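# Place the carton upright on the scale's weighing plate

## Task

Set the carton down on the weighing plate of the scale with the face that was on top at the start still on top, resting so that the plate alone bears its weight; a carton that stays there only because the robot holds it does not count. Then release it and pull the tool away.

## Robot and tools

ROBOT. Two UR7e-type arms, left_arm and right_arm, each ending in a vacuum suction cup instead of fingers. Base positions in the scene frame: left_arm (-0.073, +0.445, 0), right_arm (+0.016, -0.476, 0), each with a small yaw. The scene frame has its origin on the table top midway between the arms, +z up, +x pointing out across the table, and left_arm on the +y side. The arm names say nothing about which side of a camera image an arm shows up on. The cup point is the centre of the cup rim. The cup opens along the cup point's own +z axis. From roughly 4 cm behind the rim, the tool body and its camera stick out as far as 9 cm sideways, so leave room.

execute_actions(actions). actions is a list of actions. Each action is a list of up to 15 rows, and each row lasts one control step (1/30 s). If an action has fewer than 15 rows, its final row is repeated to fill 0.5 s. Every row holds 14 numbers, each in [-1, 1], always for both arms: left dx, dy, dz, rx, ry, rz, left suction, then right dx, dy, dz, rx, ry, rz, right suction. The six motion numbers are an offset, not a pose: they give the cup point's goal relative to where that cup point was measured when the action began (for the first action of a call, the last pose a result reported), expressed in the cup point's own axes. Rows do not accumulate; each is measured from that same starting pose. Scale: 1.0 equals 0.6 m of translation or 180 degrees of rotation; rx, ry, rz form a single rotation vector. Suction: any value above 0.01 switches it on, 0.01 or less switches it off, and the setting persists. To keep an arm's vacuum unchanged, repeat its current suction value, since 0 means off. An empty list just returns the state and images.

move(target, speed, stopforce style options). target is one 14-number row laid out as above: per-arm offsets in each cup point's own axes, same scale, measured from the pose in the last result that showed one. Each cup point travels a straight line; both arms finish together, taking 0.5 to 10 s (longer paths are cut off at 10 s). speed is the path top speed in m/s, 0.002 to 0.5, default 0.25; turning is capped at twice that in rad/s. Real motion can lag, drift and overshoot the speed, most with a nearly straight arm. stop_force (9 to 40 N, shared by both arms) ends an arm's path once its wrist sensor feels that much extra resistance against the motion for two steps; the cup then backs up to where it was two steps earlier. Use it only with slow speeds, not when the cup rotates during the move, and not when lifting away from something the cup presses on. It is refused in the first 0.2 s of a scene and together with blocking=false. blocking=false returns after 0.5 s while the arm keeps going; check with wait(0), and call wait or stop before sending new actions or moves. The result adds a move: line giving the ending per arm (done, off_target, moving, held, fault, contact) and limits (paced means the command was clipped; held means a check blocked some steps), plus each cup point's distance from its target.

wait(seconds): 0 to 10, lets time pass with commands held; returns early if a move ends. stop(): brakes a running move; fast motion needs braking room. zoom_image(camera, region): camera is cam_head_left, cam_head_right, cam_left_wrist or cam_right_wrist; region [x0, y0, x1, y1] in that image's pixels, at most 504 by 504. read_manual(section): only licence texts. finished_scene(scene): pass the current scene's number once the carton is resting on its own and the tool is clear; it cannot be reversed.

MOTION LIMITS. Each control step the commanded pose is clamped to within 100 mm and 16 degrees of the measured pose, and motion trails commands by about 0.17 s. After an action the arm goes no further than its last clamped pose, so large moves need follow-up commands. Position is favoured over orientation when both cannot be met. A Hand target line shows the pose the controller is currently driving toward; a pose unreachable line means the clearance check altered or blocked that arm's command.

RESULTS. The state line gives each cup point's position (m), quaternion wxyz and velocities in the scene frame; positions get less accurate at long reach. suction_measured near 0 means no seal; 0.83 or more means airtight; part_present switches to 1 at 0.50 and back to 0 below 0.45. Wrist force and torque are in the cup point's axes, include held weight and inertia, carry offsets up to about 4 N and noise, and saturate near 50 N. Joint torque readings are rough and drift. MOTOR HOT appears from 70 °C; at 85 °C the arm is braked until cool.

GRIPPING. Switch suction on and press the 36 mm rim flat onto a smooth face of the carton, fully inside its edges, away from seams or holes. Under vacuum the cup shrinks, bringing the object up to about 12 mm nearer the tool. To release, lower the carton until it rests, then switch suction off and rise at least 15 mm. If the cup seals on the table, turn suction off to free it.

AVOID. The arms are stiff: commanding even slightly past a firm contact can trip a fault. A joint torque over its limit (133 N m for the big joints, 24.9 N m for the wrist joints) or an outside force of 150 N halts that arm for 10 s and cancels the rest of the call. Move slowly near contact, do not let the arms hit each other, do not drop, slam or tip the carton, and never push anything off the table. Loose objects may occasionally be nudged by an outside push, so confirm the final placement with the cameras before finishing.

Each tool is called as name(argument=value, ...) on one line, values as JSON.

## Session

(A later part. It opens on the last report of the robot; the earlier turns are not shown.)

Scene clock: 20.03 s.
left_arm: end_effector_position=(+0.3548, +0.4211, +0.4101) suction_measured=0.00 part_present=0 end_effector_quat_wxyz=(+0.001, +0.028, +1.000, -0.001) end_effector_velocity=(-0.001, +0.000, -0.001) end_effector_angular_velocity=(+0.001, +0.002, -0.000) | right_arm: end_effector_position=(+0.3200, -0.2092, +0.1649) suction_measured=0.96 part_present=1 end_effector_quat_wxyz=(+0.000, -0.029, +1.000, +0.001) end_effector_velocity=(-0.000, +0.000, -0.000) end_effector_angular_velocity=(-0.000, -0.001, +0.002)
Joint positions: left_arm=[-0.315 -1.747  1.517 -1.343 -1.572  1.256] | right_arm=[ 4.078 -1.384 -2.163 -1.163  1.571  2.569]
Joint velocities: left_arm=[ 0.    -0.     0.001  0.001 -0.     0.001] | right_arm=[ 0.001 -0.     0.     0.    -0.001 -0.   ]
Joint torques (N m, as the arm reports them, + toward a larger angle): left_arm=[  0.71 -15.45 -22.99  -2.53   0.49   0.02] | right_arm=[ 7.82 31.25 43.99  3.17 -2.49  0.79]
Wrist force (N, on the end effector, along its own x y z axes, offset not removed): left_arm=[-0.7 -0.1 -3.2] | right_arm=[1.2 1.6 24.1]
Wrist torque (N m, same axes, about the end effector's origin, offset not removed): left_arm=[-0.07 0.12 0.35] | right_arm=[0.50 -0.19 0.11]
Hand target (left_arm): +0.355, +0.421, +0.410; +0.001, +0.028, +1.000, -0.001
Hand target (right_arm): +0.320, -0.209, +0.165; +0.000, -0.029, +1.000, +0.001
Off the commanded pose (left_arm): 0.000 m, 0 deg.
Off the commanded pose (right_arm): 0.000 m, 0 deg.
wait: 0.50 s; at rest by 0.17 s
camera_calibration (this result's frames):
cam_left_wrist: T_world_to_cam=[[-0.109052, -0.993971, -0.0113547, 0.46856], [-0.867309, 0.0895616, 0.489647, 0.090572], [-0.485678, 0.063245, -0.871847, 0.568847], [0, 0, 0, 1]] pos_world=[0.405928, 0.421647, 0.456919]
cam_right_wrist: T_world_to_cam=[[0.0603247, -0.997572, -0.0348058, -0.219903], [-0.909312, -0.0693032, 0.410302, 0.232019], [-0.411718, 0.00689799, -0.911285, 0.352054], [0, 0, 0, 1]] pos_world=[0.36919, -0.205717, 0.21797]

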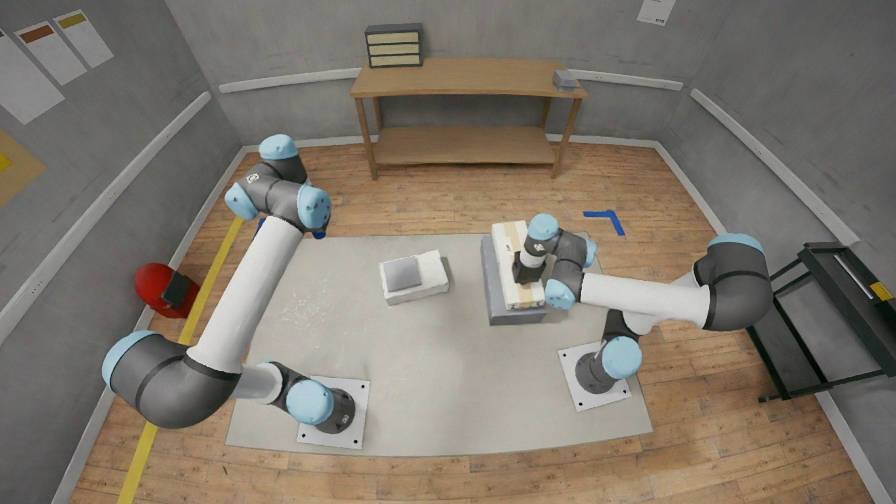

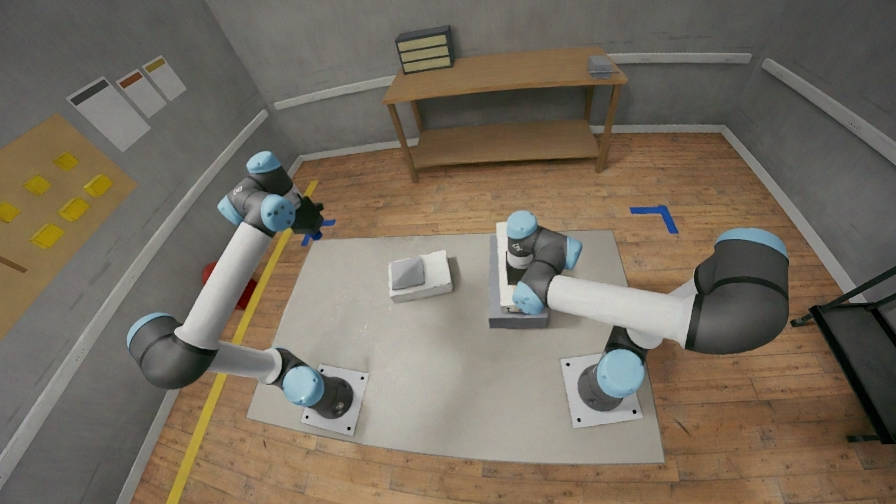

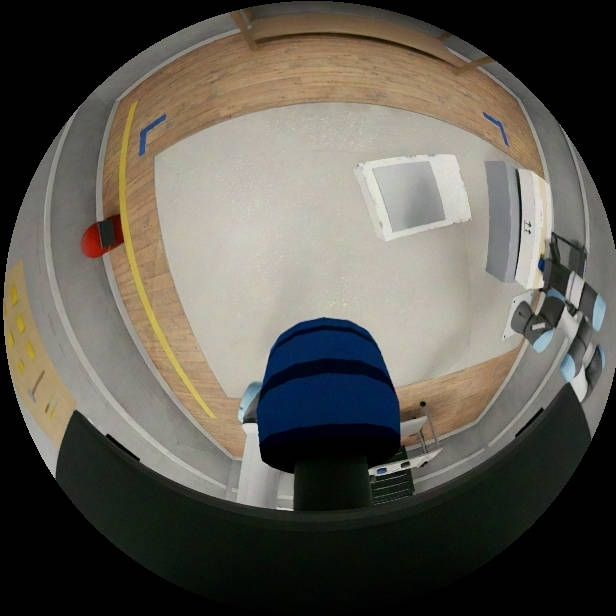

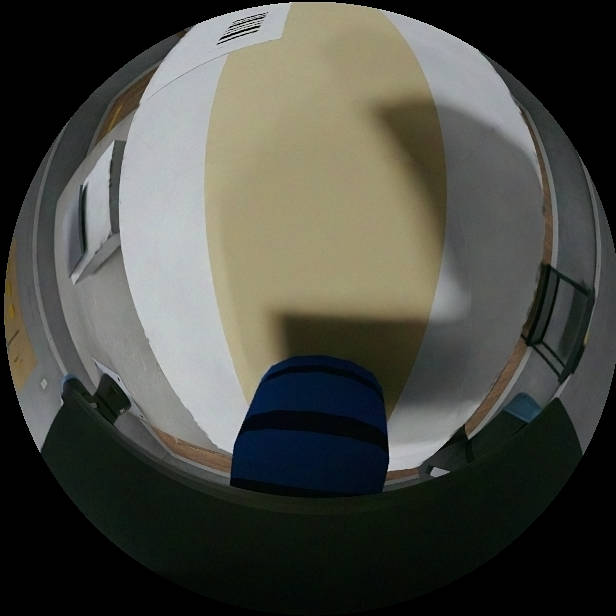

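execute_actions(actions=[])

Scene clock: 21.30 s.
left_arm: end_effector_position=(+0.3548, +0.4211, +0.4101) suction_measured=0.00 part_present=0 end_effector_quat_wxyz=(+0.001, +0.028, +1.000, -0.001) end_effector_velocity=(+0.001, -0.000, +0.000) end_effector_angular_velocity=(-0.001, -0.002, -0.000) | right_arm: end_effector_position=(+0.3200, -0.2092, +0.1649) suction_measured=0.96 part_present=1 end_effector_quat_wxyz=(+0.000, -0.029, +1.000, +0.001) end_effector_velocity=(-0.000, -0.000, -0.000) end_effector_angular_velocity=(-0.000, +0.000, -0.001)
Joint positions: left_arm=[-0.315 -1.747  1.517 -1.343 -1.572  1.256] | right_arm=[ 4.078 -1.384 -2.163 -1.163  1.571  2.569]
Joint velocities: left_arm=[-0.     0.    -0.    -0.003  0.     0.   ] | right_arm=[-0.    -0.    -0.    -0.     0.     0.001]
Joint torques (N m, as the arm reports them, + toward a larger angle): left_arm=[  1.13 -15.35 -23.16  -2.53   0.44   0.3 ] | right_arm=[ 9.95 31.13 44.28  3.21 -2.61  1.29]
Wrist force (N, on the end effector, along its own x y z axes, offset not removed): left_arm=[-0.8 -0.2 1.3] | right_arm=[2.0 2.3 22.3]
Wrist torque (N m, same axes, about the end effector's origin, offset not removed): left_arm=[0.06 -0.08 -0.05] | right_arm=[0.59 -0.14 0.15]
Hand target (left_arm): +0.355, +0.421, +0.410; +0.001, +0.028, +1.000, -0.001
Hand target (right_arm): +0.320, -0.209, +0.165; +0.000, -0.029, +1.000, +0.001
Off the commanded pose (left_arm): 0.000 m, 0 deg.
Off the commanded pose (right_arm): 0.000 m, 0 deg.
camera_calibration (this result's frames):
cam_left_wrist: T_world_to_cam=[[-0.109052, -0.993971, -0.0113549, 0.46856], [-0.867309, 0.0895615, 0.489647, 0.090572], [-0.485678, 0.0632451, -0.871847, 0.568847], [0, 0, 0, 1]] pos_world=[0.405928, 0.421647, 0.456919]
cam_right_wrist: T_world_to_cam=[[0.0603214, -0.997573, -0.0347856, -0.21991], [-0.909327, -0.0692916, 0.410271, 0.232039], [-0.411685, 0.00688336, -0.9113, 0.352048], [0, 0, 0, 1]] pos_world=[0.369198, -0.205721, 0.217973]

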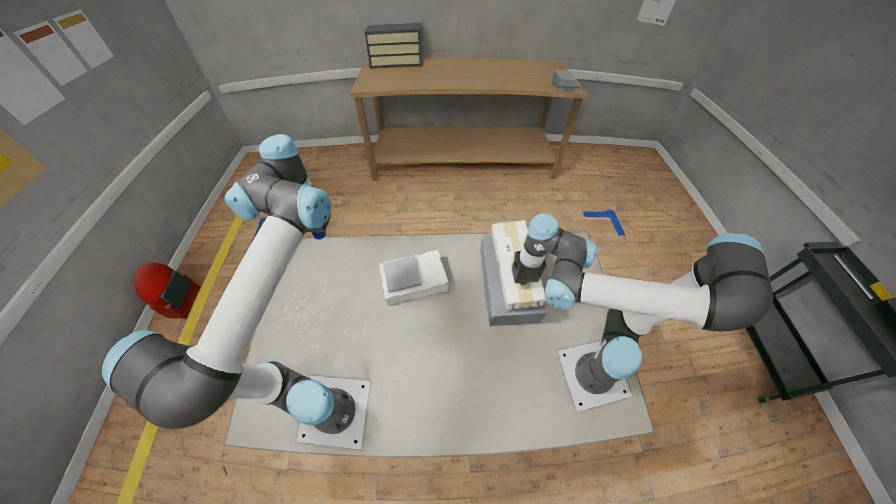

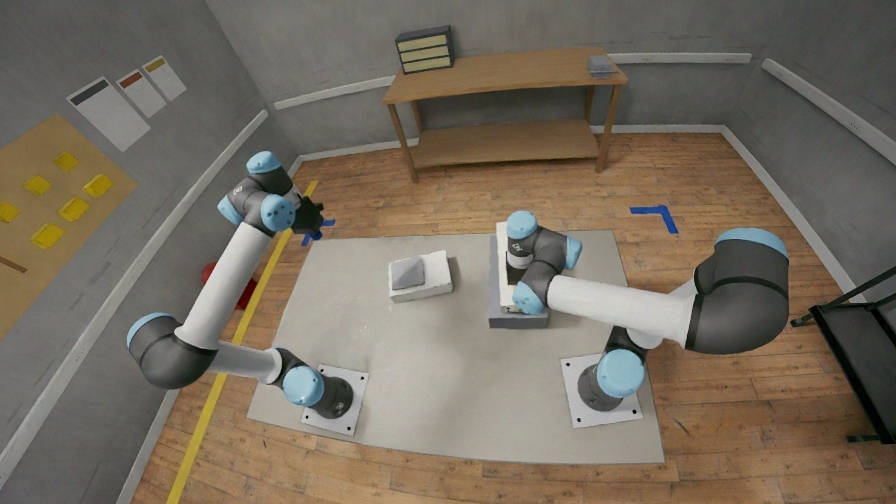

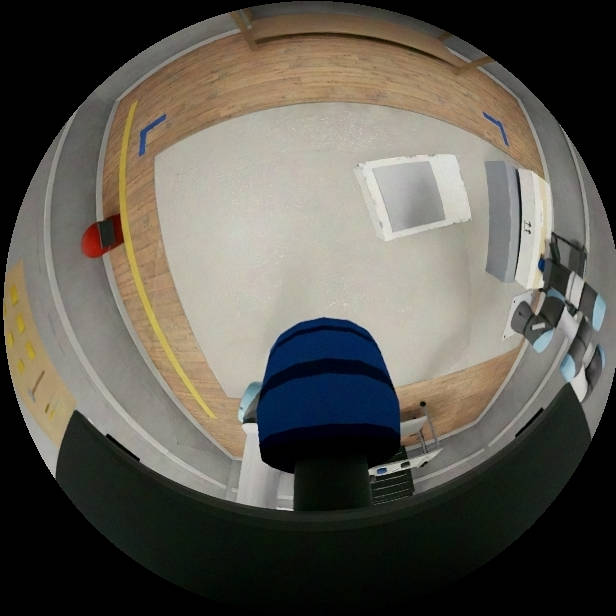

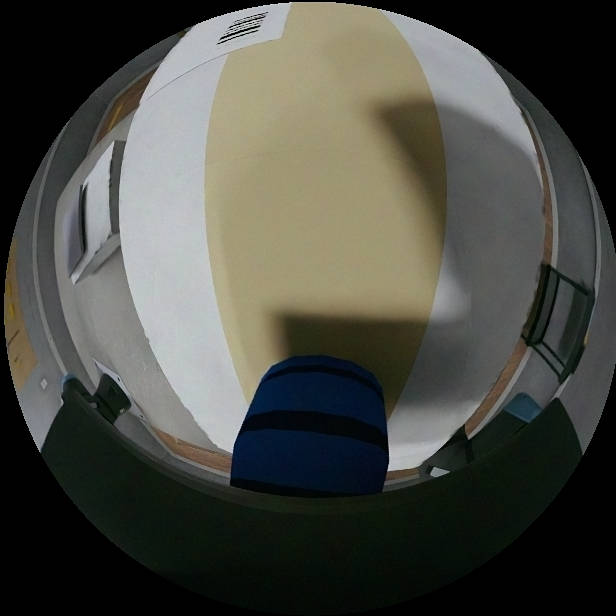

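move(target=[0,0,0,0,0,0,0, -0.2218,0.6987,0.025,0,0,-0.0667,1], speed=0.17)

zoom_image(camera="cam_head_left", region=[330, 180, 510, 330])

zoom_image(camera="cam_left_wrist", region=[300, 40, 560, 300])

Scene clock: 24.63 s.
left_arm: end_effector_position=(+0.3548, +0.4211, +0.4101) suction_measured=0.00 part_present=0 end_effector_quat_wxyz=(+0.001, +0.028, +1.000, -0.001) end_effector_velocity=(+0.001, -0.000, +0.001) end_effector_angular_velocity=(-0.001, -0.003, -0.000) | right_arm: end_effector_position=(+0.4285, +0.2168, +0.1499) suction_measured=0.96 part_present=1 end_effector_quat_wxyz=(+0.000, -0.134, +0.991, +0.001) end_effector_velocity=(+0.000, +0.002, +0.001) end_effector_angular_velocity=(-0.001, +0.001, +0.000)
Joint positions: left_arm=[-0.315 -1.747  1.517 -1.343 -1.572  1.256] | right_arm=[ 4.221 -2.373 -0.89  -1.447  1.571  2.503]
Joint velocities: left_arm=[-0.001  0.    -0.001 -0.002  0.    -0.001] | right_arm=[ 0.    -0.007  0.013 -0.008  0.     0.   ]
Joint torques (N m, as the arm reports them, + toward a larger angle): left_arm=[  1.35 -15.27 -22.34  -2.36   0.41   0.2 ] | right_arm=[ 6.79 70.21 47.72  3.09  2.8  -1.46]
Wrist force (N, on the end effector, along its own x y z axes, offset not removed): left_arm=[-0.4 -1.8 -0.9] | right_arm=[0.0 -0.6 22.4]
Wrist torque (N m, same axes, about the end effector's origin, offset not removed): left_arm=[-0.37 0.19 -0.03] | right_arm=[0.12 0.07 0.06]
Hand target (left_arm): +0.355, +0.421, +0.410; +0.001, +0.028, +1.000, -0.001
Hand target (right_arm): +0.429, +0.217, +0.150; +0.000, -0.134, +0.991, +0.001
Off the commanded pose (left_arm): 0.000 m, 0 deg.
Off the commanded pose (right_arm): 0.001 m, 0 deg.
move: done
camera_calibration (this result's frames):
cam_left_wrist: T_world_to_cam=[[-0.109052, -0.993971, -0.011355, 0.46856], [-0.867309, 0.0895615, 0.489647, 0.090572], [-0.485679, 0.0632452, -0.871847, 0.568847], [0, 0, 0, 1]] pos_world=[0.405928, 0.421647, 0.456919]
cam_right_wrist: T_world_to_cam=[[0.266504, -0.963204, -0.0348395, 0.102234], [-0.87515, -0.256969, 0.409974, 0.392433], [-0.403841, -0.0787697, -0.911432, 0.395288], [0, 0, 0, 1]] pos_world=[0.475826, 0.230452, 0.202953]

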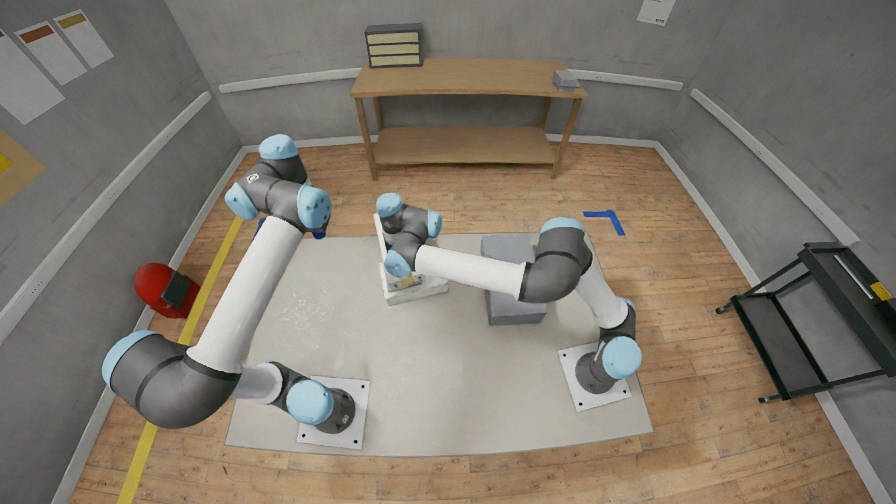

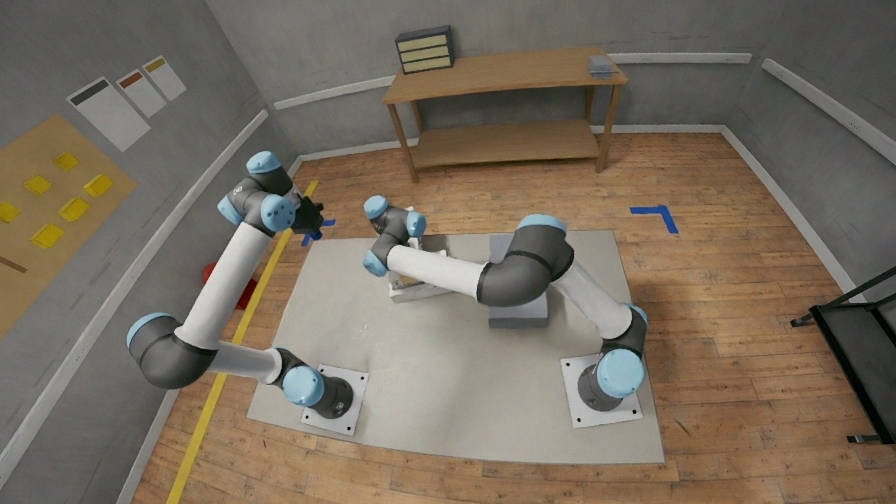

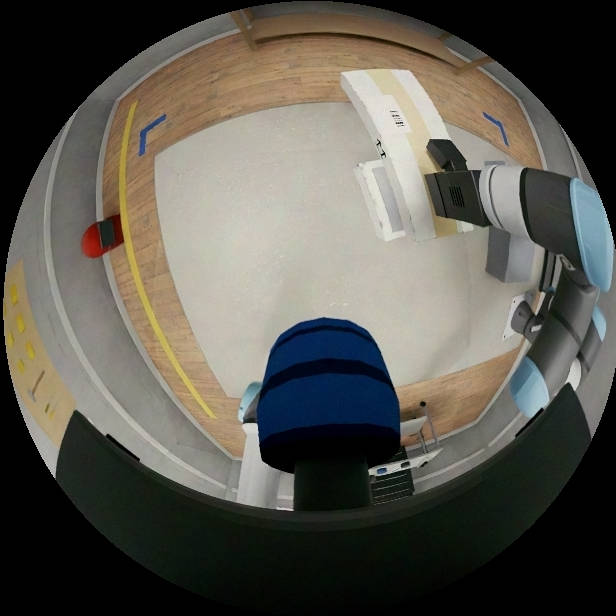

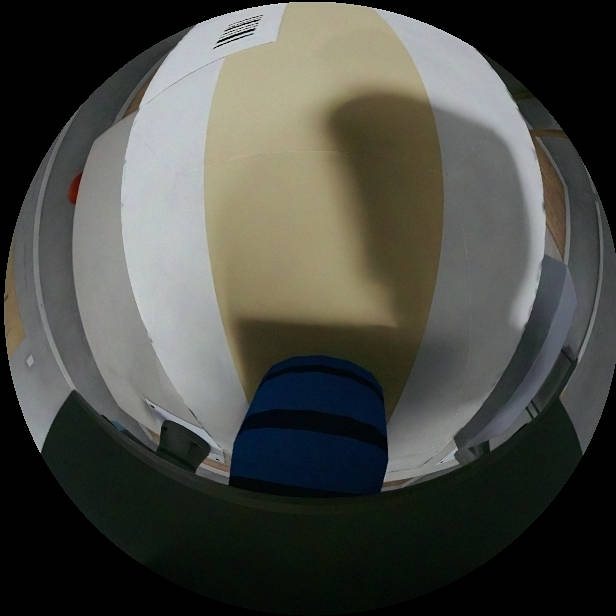

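Region (330, 180, 510, 330) of cam_head_left's 896x504 image, scaled by 2.800, with more detail than that image has.

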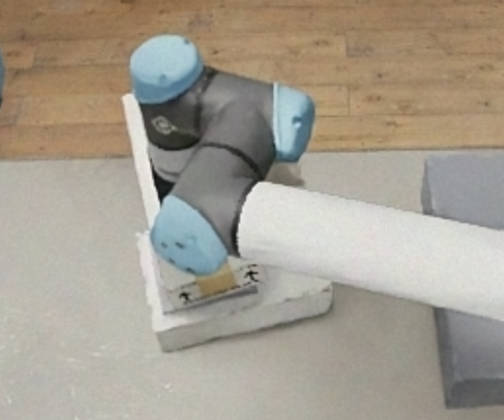

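Region (300, 40, 560, 300) of cam_left_wrist's 616x616 image, scaled by 1.938, with more detail than that image has.

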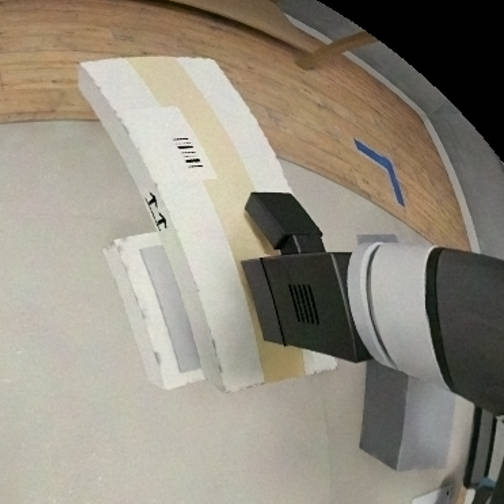

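move(target=[0,0,0,0,0,0,0, 0,0,0.085,0,0,0,1], speed=0.018, stop_force=14)

zoom_image(camera="cam_head_left", region=[330, 180, 510, 330])

zoom_image(camera="cam_left_wrist", region=[300, 40, 560, 300])

Scene clock: 26.50 s.
left_arm: end_effector_position=(+0.3548, +0.4211, +0.4101) suction_measured=0.00 part_present=0 end_effector_quat_wxyz=(+0.001, +0.028, +1.000, -0.001) end_effector_velocity=(+0.000, -0.001, +0.000) end_effector_angular_velocity=(-0.002, -0.000, -0.001) | right_arm: end_effector_position=(+0.4285, +0.2168, +0.1267) suction_measured=0.96 part_present=1 end_effector_quat_wxyz=(+0.000, -0.134, +0.991, +0.001) end_effector_velocity=(+0.001, -0.001, +0.002) end_effector_angular_velocity=(-0.004, +0.001, +0.001)
Joint positions: left_arm=[-0.315 -1.747  1.517 -1.343 -1.572  1.256] | right_arm=[ 4.221 -2.384 -0.931 -1.396  1.571  2.503]
Joint velocities: left_arm=[-0.    -0.     0.    -0.001 -0.002  0.001] | right_arm=[-0.001 -0.     0.008 -0.011 -0.    -0.002]
Joint torques (N m, as the arm reports them, + toward a larger angle): left_arm=[  1.09 -14.86 -23.63  -2.24   0.57   0.09] | right_arm=[ 3.43 50.83 32.48  1.48  1.63  0.03]
Wrist force (N, on the end effector, along its own x y z axes, offset not removed): left_arm=[-0.6 -1.7 -0.4] | right_arm=[6.3 -5.7 -16.1]
Wrist torque (N m, same axes, about the end effector's origin, offset not removed): left_arm=[-0.32 -0.04 0.07] | right_arm=[0.10 -0.27 0.08]
Hand target (left_arm): +0.355, +0.421, +0.410; +0.001, +0.028, +1.000, -0.001
Hand target (right_arm): +0.428, +0.217, +0.127; +0.000, -0.134, +0.991, +0.001
Off the commanded pose (left_arm): 0.000 m, 0 deg.
Off the commanded pose (right_arm): 0.028 m, 0 deg.
move: contact (right_arm)
camera_calibration (this result's frames):
cam_left_wrist: T_world_to_cam=[[-0.109052, -0.993971, -0.0113549, 0.46856], [-0.867309, 0.0895614, 0.489648, 0.090572], [-0.485679, 0.063245, -0.871847, 0.568847], [0, 0, 0, 1]] pos_world=[0.405928, 0.421647, 0.456919]
cam_right_wrist: T_world_to_cam=[[0.266543, -0.963197, -0.0347303, 0.101441], [-0.875098, -0.256951, 0.410096, 0.401917], [-0.403928, -0.0789159, -0.911381, 0.374227], [0, 0, 0, 1]] pos_world=[0.475839, 0.230513, 0.179762]

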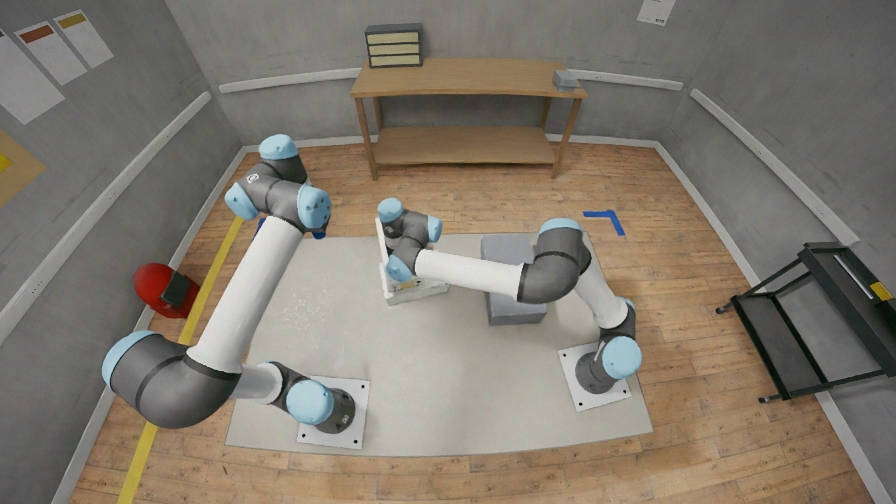

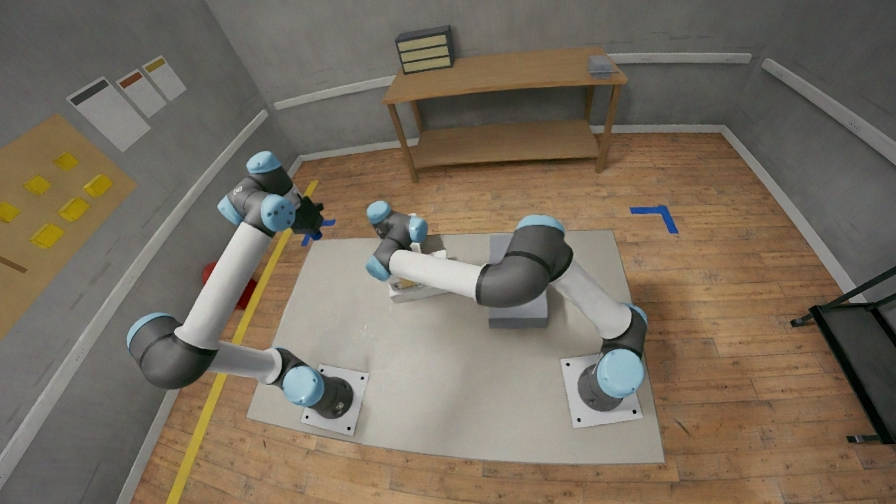

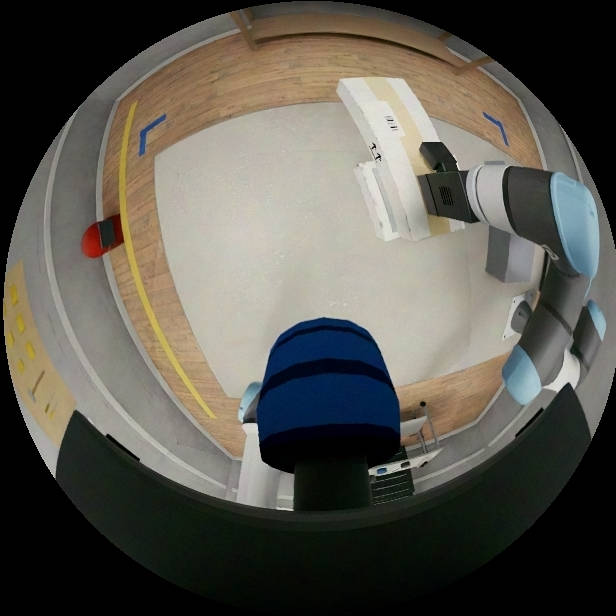

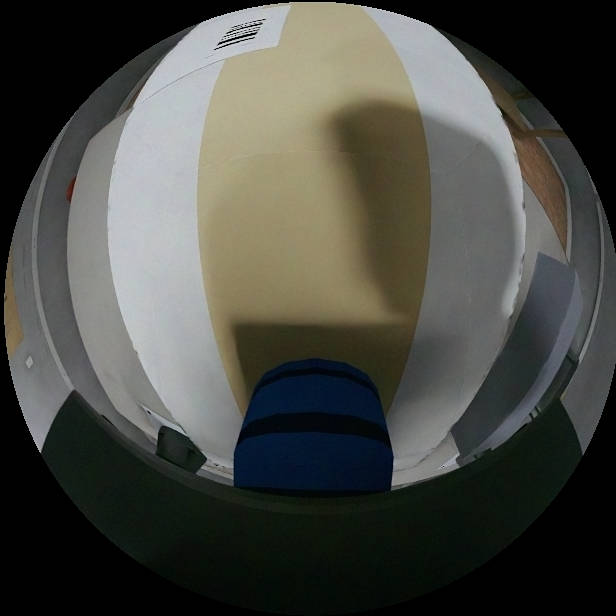

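Region (330, 180, 510, 330) of cam_head_left's 896x504 image, scaled by 2.800, with more detail than that image has.

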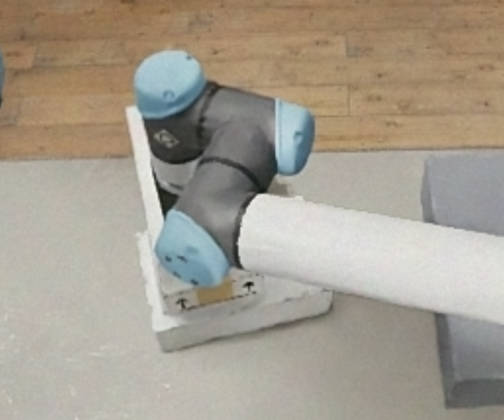

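Region (300, 40, 560, 300) of cam_left_wrist's 616x616 image, scaled by 1.938, with more detail than that image has.

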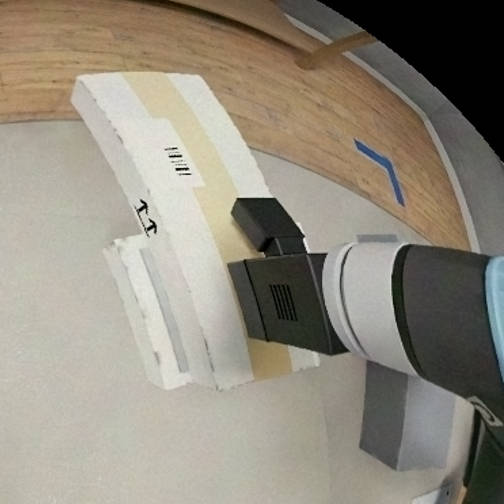

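Flat on the plate. Release, lift and retreat.

execute_actions(actions=[[[0,0,0,0,0,0,0,0,0,0,0,0,0,0],[0,0,0,0,0,0,0,0,0,0,0,0,0,0],[0,0,0,0,0,0,0,0,0,0,0,0,0,0],[0,0,0,0,0,0,0,0,0,-0.002,0,0,0,0],[0,0,0,0,0,0,0,0,0,-0.005,0,0,0,0],[0,0,0,0,0,0,0,0,0,-0.009,0,0,0,0],[0,0,0,0,0,0,0,0,0,-0.014,0,0,0,0],[0,0,0,0,0,0,0,0,0,-0.02,0,0,0,0],[0,0,0,0,0,0,0,0,0,-0.027,0,0,0,0],[0,0,0,0,0,0,0,0,0,-0.034,0,0,0,0],[0,0,0,0,0,0,0,0,0,-0.041,0,0,0,0],[0,0,0,0,0,0,0,0,0,-0.048,0,0,0,0],[0,0,0,0,0,0,0,0,0,-0.055,0,0,0,0],[0,0,0,0,0,0,0,0,0,-0.062,0,0,0,0],[0,0,0,0,0,0,0,0,0,-0.068,0,0,0,0]]])

move(target=[0,0,0,0,0,0,0, 0.1,-0.4,-0.2,0,0,0,0], speed=0.35)

zoom_image(camera="cam_head_left", region=[330, 180, 510, 330])

Scene clock: 27.33 s.
left_arm: end_effector_position=(+0.3548, +0.4211, +0.4101) suction_measured=0.00 part_present=0 end_effector_quat_wxyz=(+0.001, +0.028, +1.000, -0.001) end_effector_velocity=(+0.001, -0.000, +0.001) end_effector_angular_velocity=(-0.001, -0.003, +0.000) | right_arm: end_effector_position=(+0.4285, +0.2168, +0.1530) suction_measured=0.00 part_present=0 end_effector_quat_wxyz=(+0.001, -0.134, +0.991, +0.001) end_effector_velocity=(+0.000, +0.001, +0.118) end_effector_angular_velocity=(+0.007, -0.003, +0.001)
Joint positions: left_arm=[-0.315 -1.747  1.517 -1.343 -1.572  1.256] | right_arm=[ 4.221 -2.372 -0.885 -1.453  1.571  2.503]
Joint velocities: left_arm=[ 0.     0.    -0.001 -0.002  0.001  0.   ] | right_arm=[-0.     0.045  0.22  -0.257 -0.    -0.001]
Joint torques (N m, as the arm reports them, + toward a larger angle): left_arm=[  1.99 -15.19 -23.62  -2.57   0.36  -0.06] | right_arm=[ 4.22 67.22 38.11  0.98  0.27  0.62]
Wrist force (N, on the end effector, along its own x y z axes, offset not removed): left_arm=[-3.6 2.0 -4.4] | right_arm=[2.4 2.1 1.4]
Wrist torque (N m, same axes, about the end effector's origin, offset not removed): left_arm=[0.24 0.47 0.18] | right_arm=[0.45 -0.37 0.11]
Hand target (left_arm): +0.355, +0.421, +0.410; +0.001, +0.028, +1.000, -0.001
Hand target (right_arm): +0.428, +0.217, +0.167; +0.001, -0.134, +0.991, +0.002
Off the commanded pose (left_arm): 0.000 m, 0 deg.
Off the commanded pose (right_arm): 0.015 m, 0 deg.
camera_calibration (this result's frames):
cam_left_wrist: T_world_to_cam=[[-0.109051, -0.993971, -0.0113549, 0.46856], [-0.867309, 0.0895614, 0.489647, 0.090572], [-0.485678, 0.0632449, -0.871847, 0.568847], [0, 0, 0, 1]] pos_world=[0.405928, 0.421647, 0.456919]
cam_right_wrist: T_world_to_cam=[[0.266555, -0.963166, -0.0355018, 0.102416], [-0.875241, -0.257318, 0.409561, 0.391335], [-0.40361, -0.078098, -0.911592, 0.397878], [0, 0, 0, 1]] pos_world=[0.475801, 0.230415, 0.206063]

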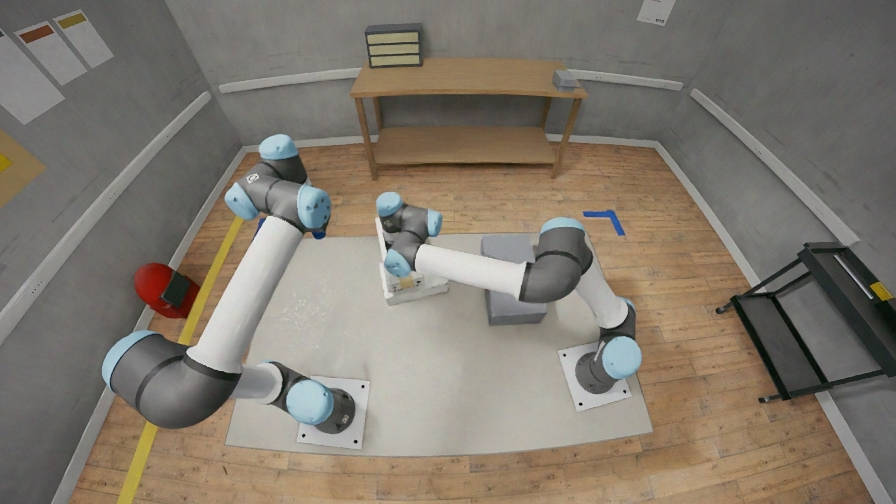

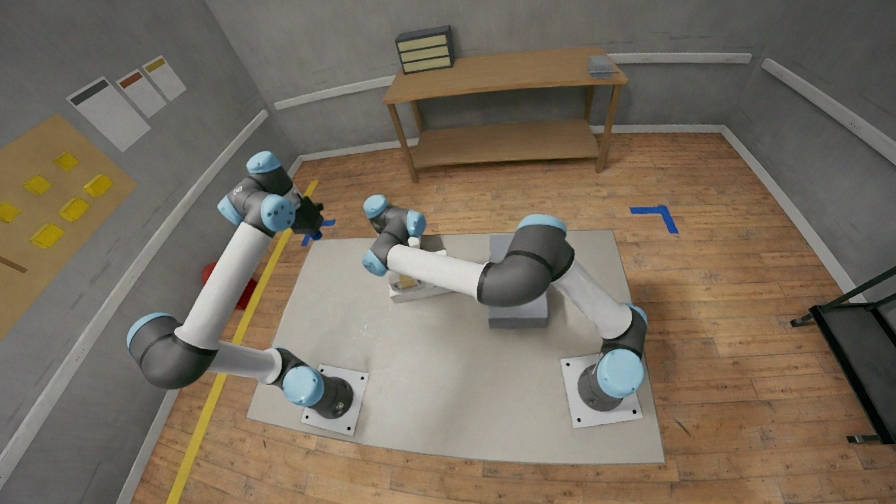

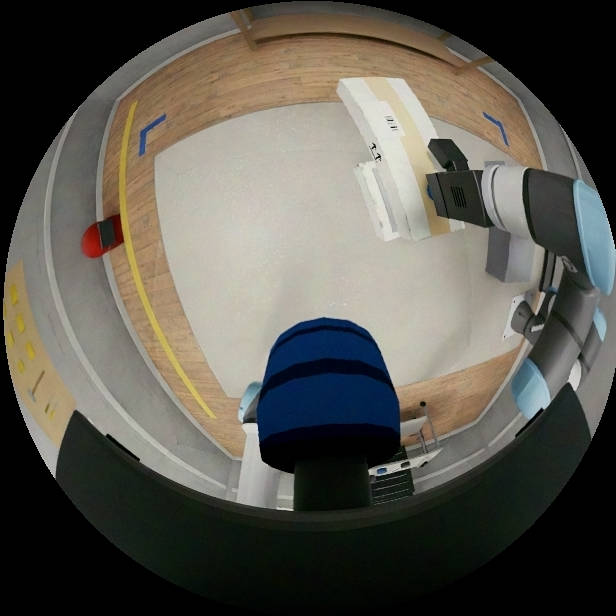

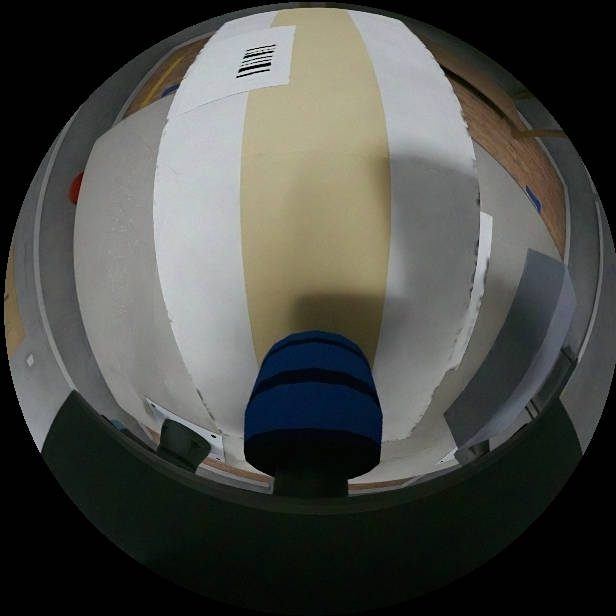

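Scene clock: 28.77 s.
left_arm: end_effector_position=(+0.3548, +0.4211, +0.4101) suction_measured=0.00 part_present=0 end_effector_quat_wxyz=(+0.001, +0.028, +1.000, -0.001) end_effector_velocity=(+0.000, -0.001, -0.000) end_effector_angular_velocity=(-0.000, +0.000, -0.004) | right_arm: end_effector_position=(+0.4341, -0.0306, +0.2727) suction_measured=0.00 part_present=0 end_effector_quat_wxyz=(+0.001, -0.134, +0.991, +0.001) end_effector_velocity=(-0.000, -0.001, +0.001) end_effector_angular_velocity=(+0.001, +0.001, +0.001)
Joint positions: left_arm=[-0.315 -1.747  1.517 -1.343 -1.572  1.256] | right_arm=[ 4.059 -1.822 -1.425 -1.463  1.571  2.34 ]
Joint velocities: left_arm=[-0.001  0.     0.001 -0.001 -0.     0.003] | right_arm=[-0.001  0.002 -0.001 -0.001  0.001 -0.003]
Joint torques (N m, as the arm reports them, + toward a larger angle): left_arm=[  1.55 -16.45 -22.24  -2.46   0.31   0.16] | right_arm=[-11.08  44.43  10.96   1.09   2.54  -1.58]
Wrist force (N, on the end effector, along its own x y z axes, offset not removed): left_arm=[0.4 0.2 0.1] | right_arm=[0.5 0.8 -0.8]
Wrist torque (N m, same axes, about the end effector's origin, offset not removed): left_arm=[-0.10 -0.06 0.09] | right_arm=[0.20 0.02 0.04]
Hand target (left_arm): +0.355, +0.421, +0.410; +0.001, +0.028, +1.000, -0.001
Hand target (right_arm): +0.434, -0.031, +0.273; +0.001, -0.134, +0.991, +0.001
Off the commanded pose (left_arm): 0.000 m, 0 deg.
Off the commanded pose (right_arm): 0.001 m, 0 deg.
move: done
camera_calibration (this result's frames):
cam_left_wrist: T_world_to_cam=[[-0.109052, -0.993971, -0.0113548, 0.46856], [-0.867309, 0.0895615, 0.489647, 0.0905719], [-0.485679, 0.063245, -0.871847, 0.568847], [0, 0, 0, 1]] pos_world=[0.405928, 0.421647, 0.456919]
cam_right_wrist: T_world_to_cam=[[0.266572, -0.963171, -0.0352212, -0.133162], [-0.875412, -0.257248, 0.40924, 0.283745], [-0.403229, -0.0782588, -0.911747, 0.489833], [0, 0, 0, 1]] pos_world=[0.481406, -0.016931, 0.325794]

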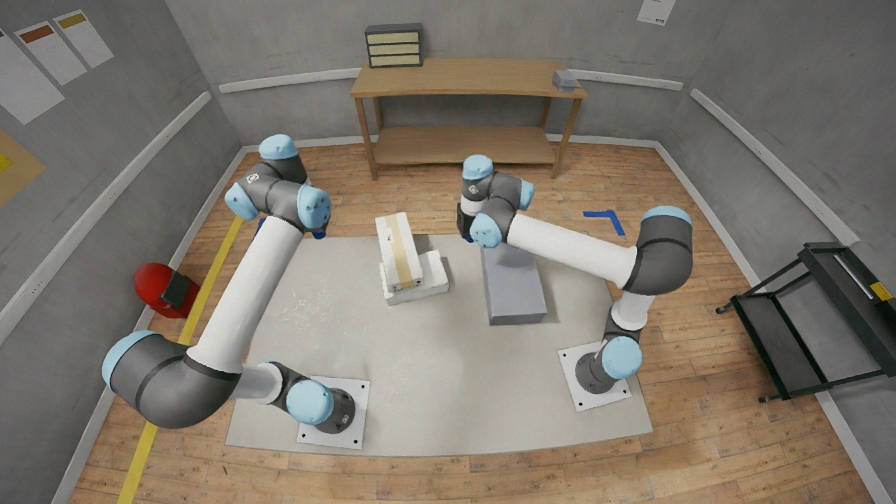

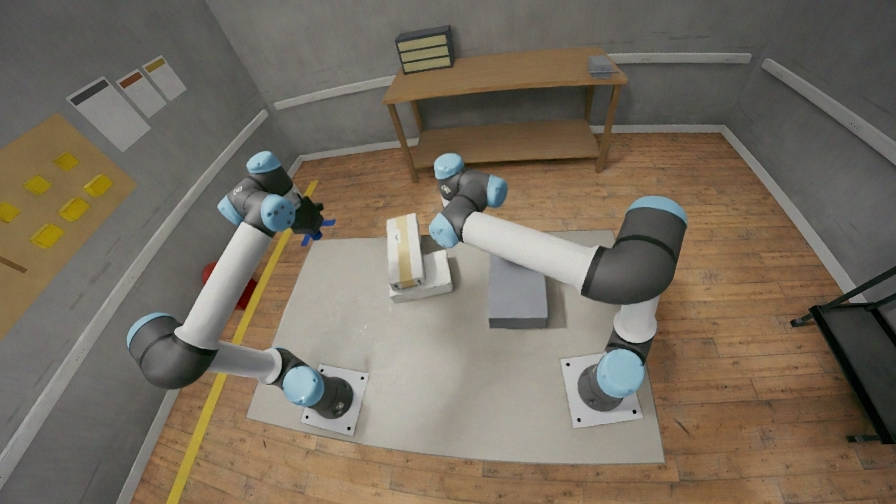

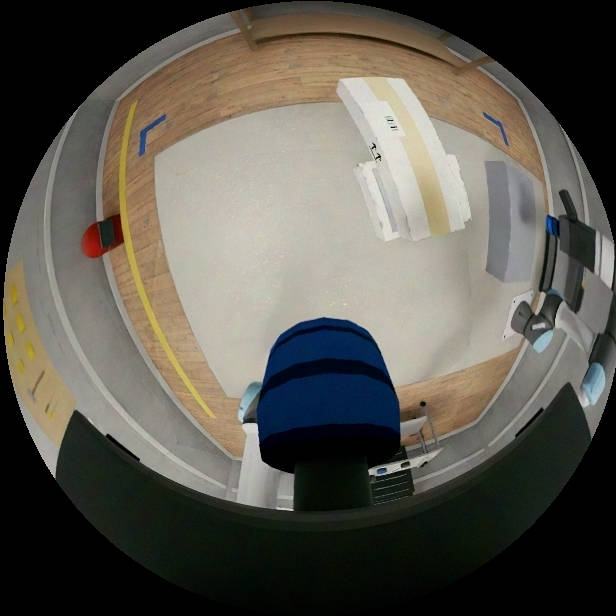

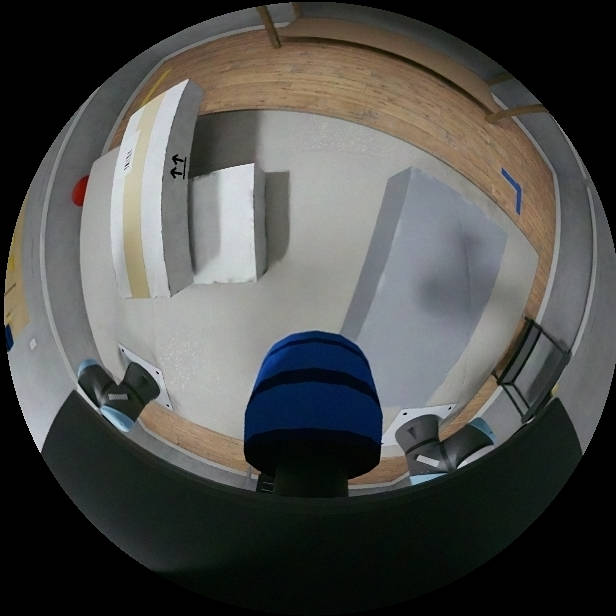

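Region (330, 180, 510, 330) of cam_head_left's 896x504 image, scaled by 2.800, with more detail than that image has.

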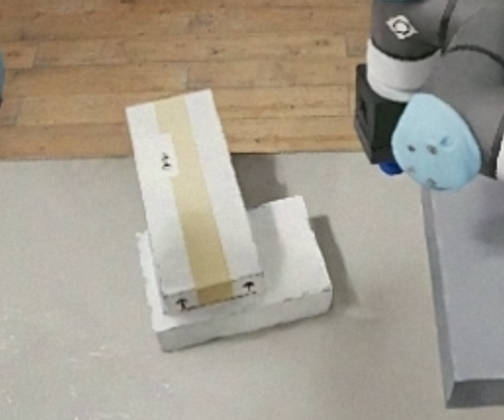

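finished_scene(scene=1)

The scene is finished: the task was done.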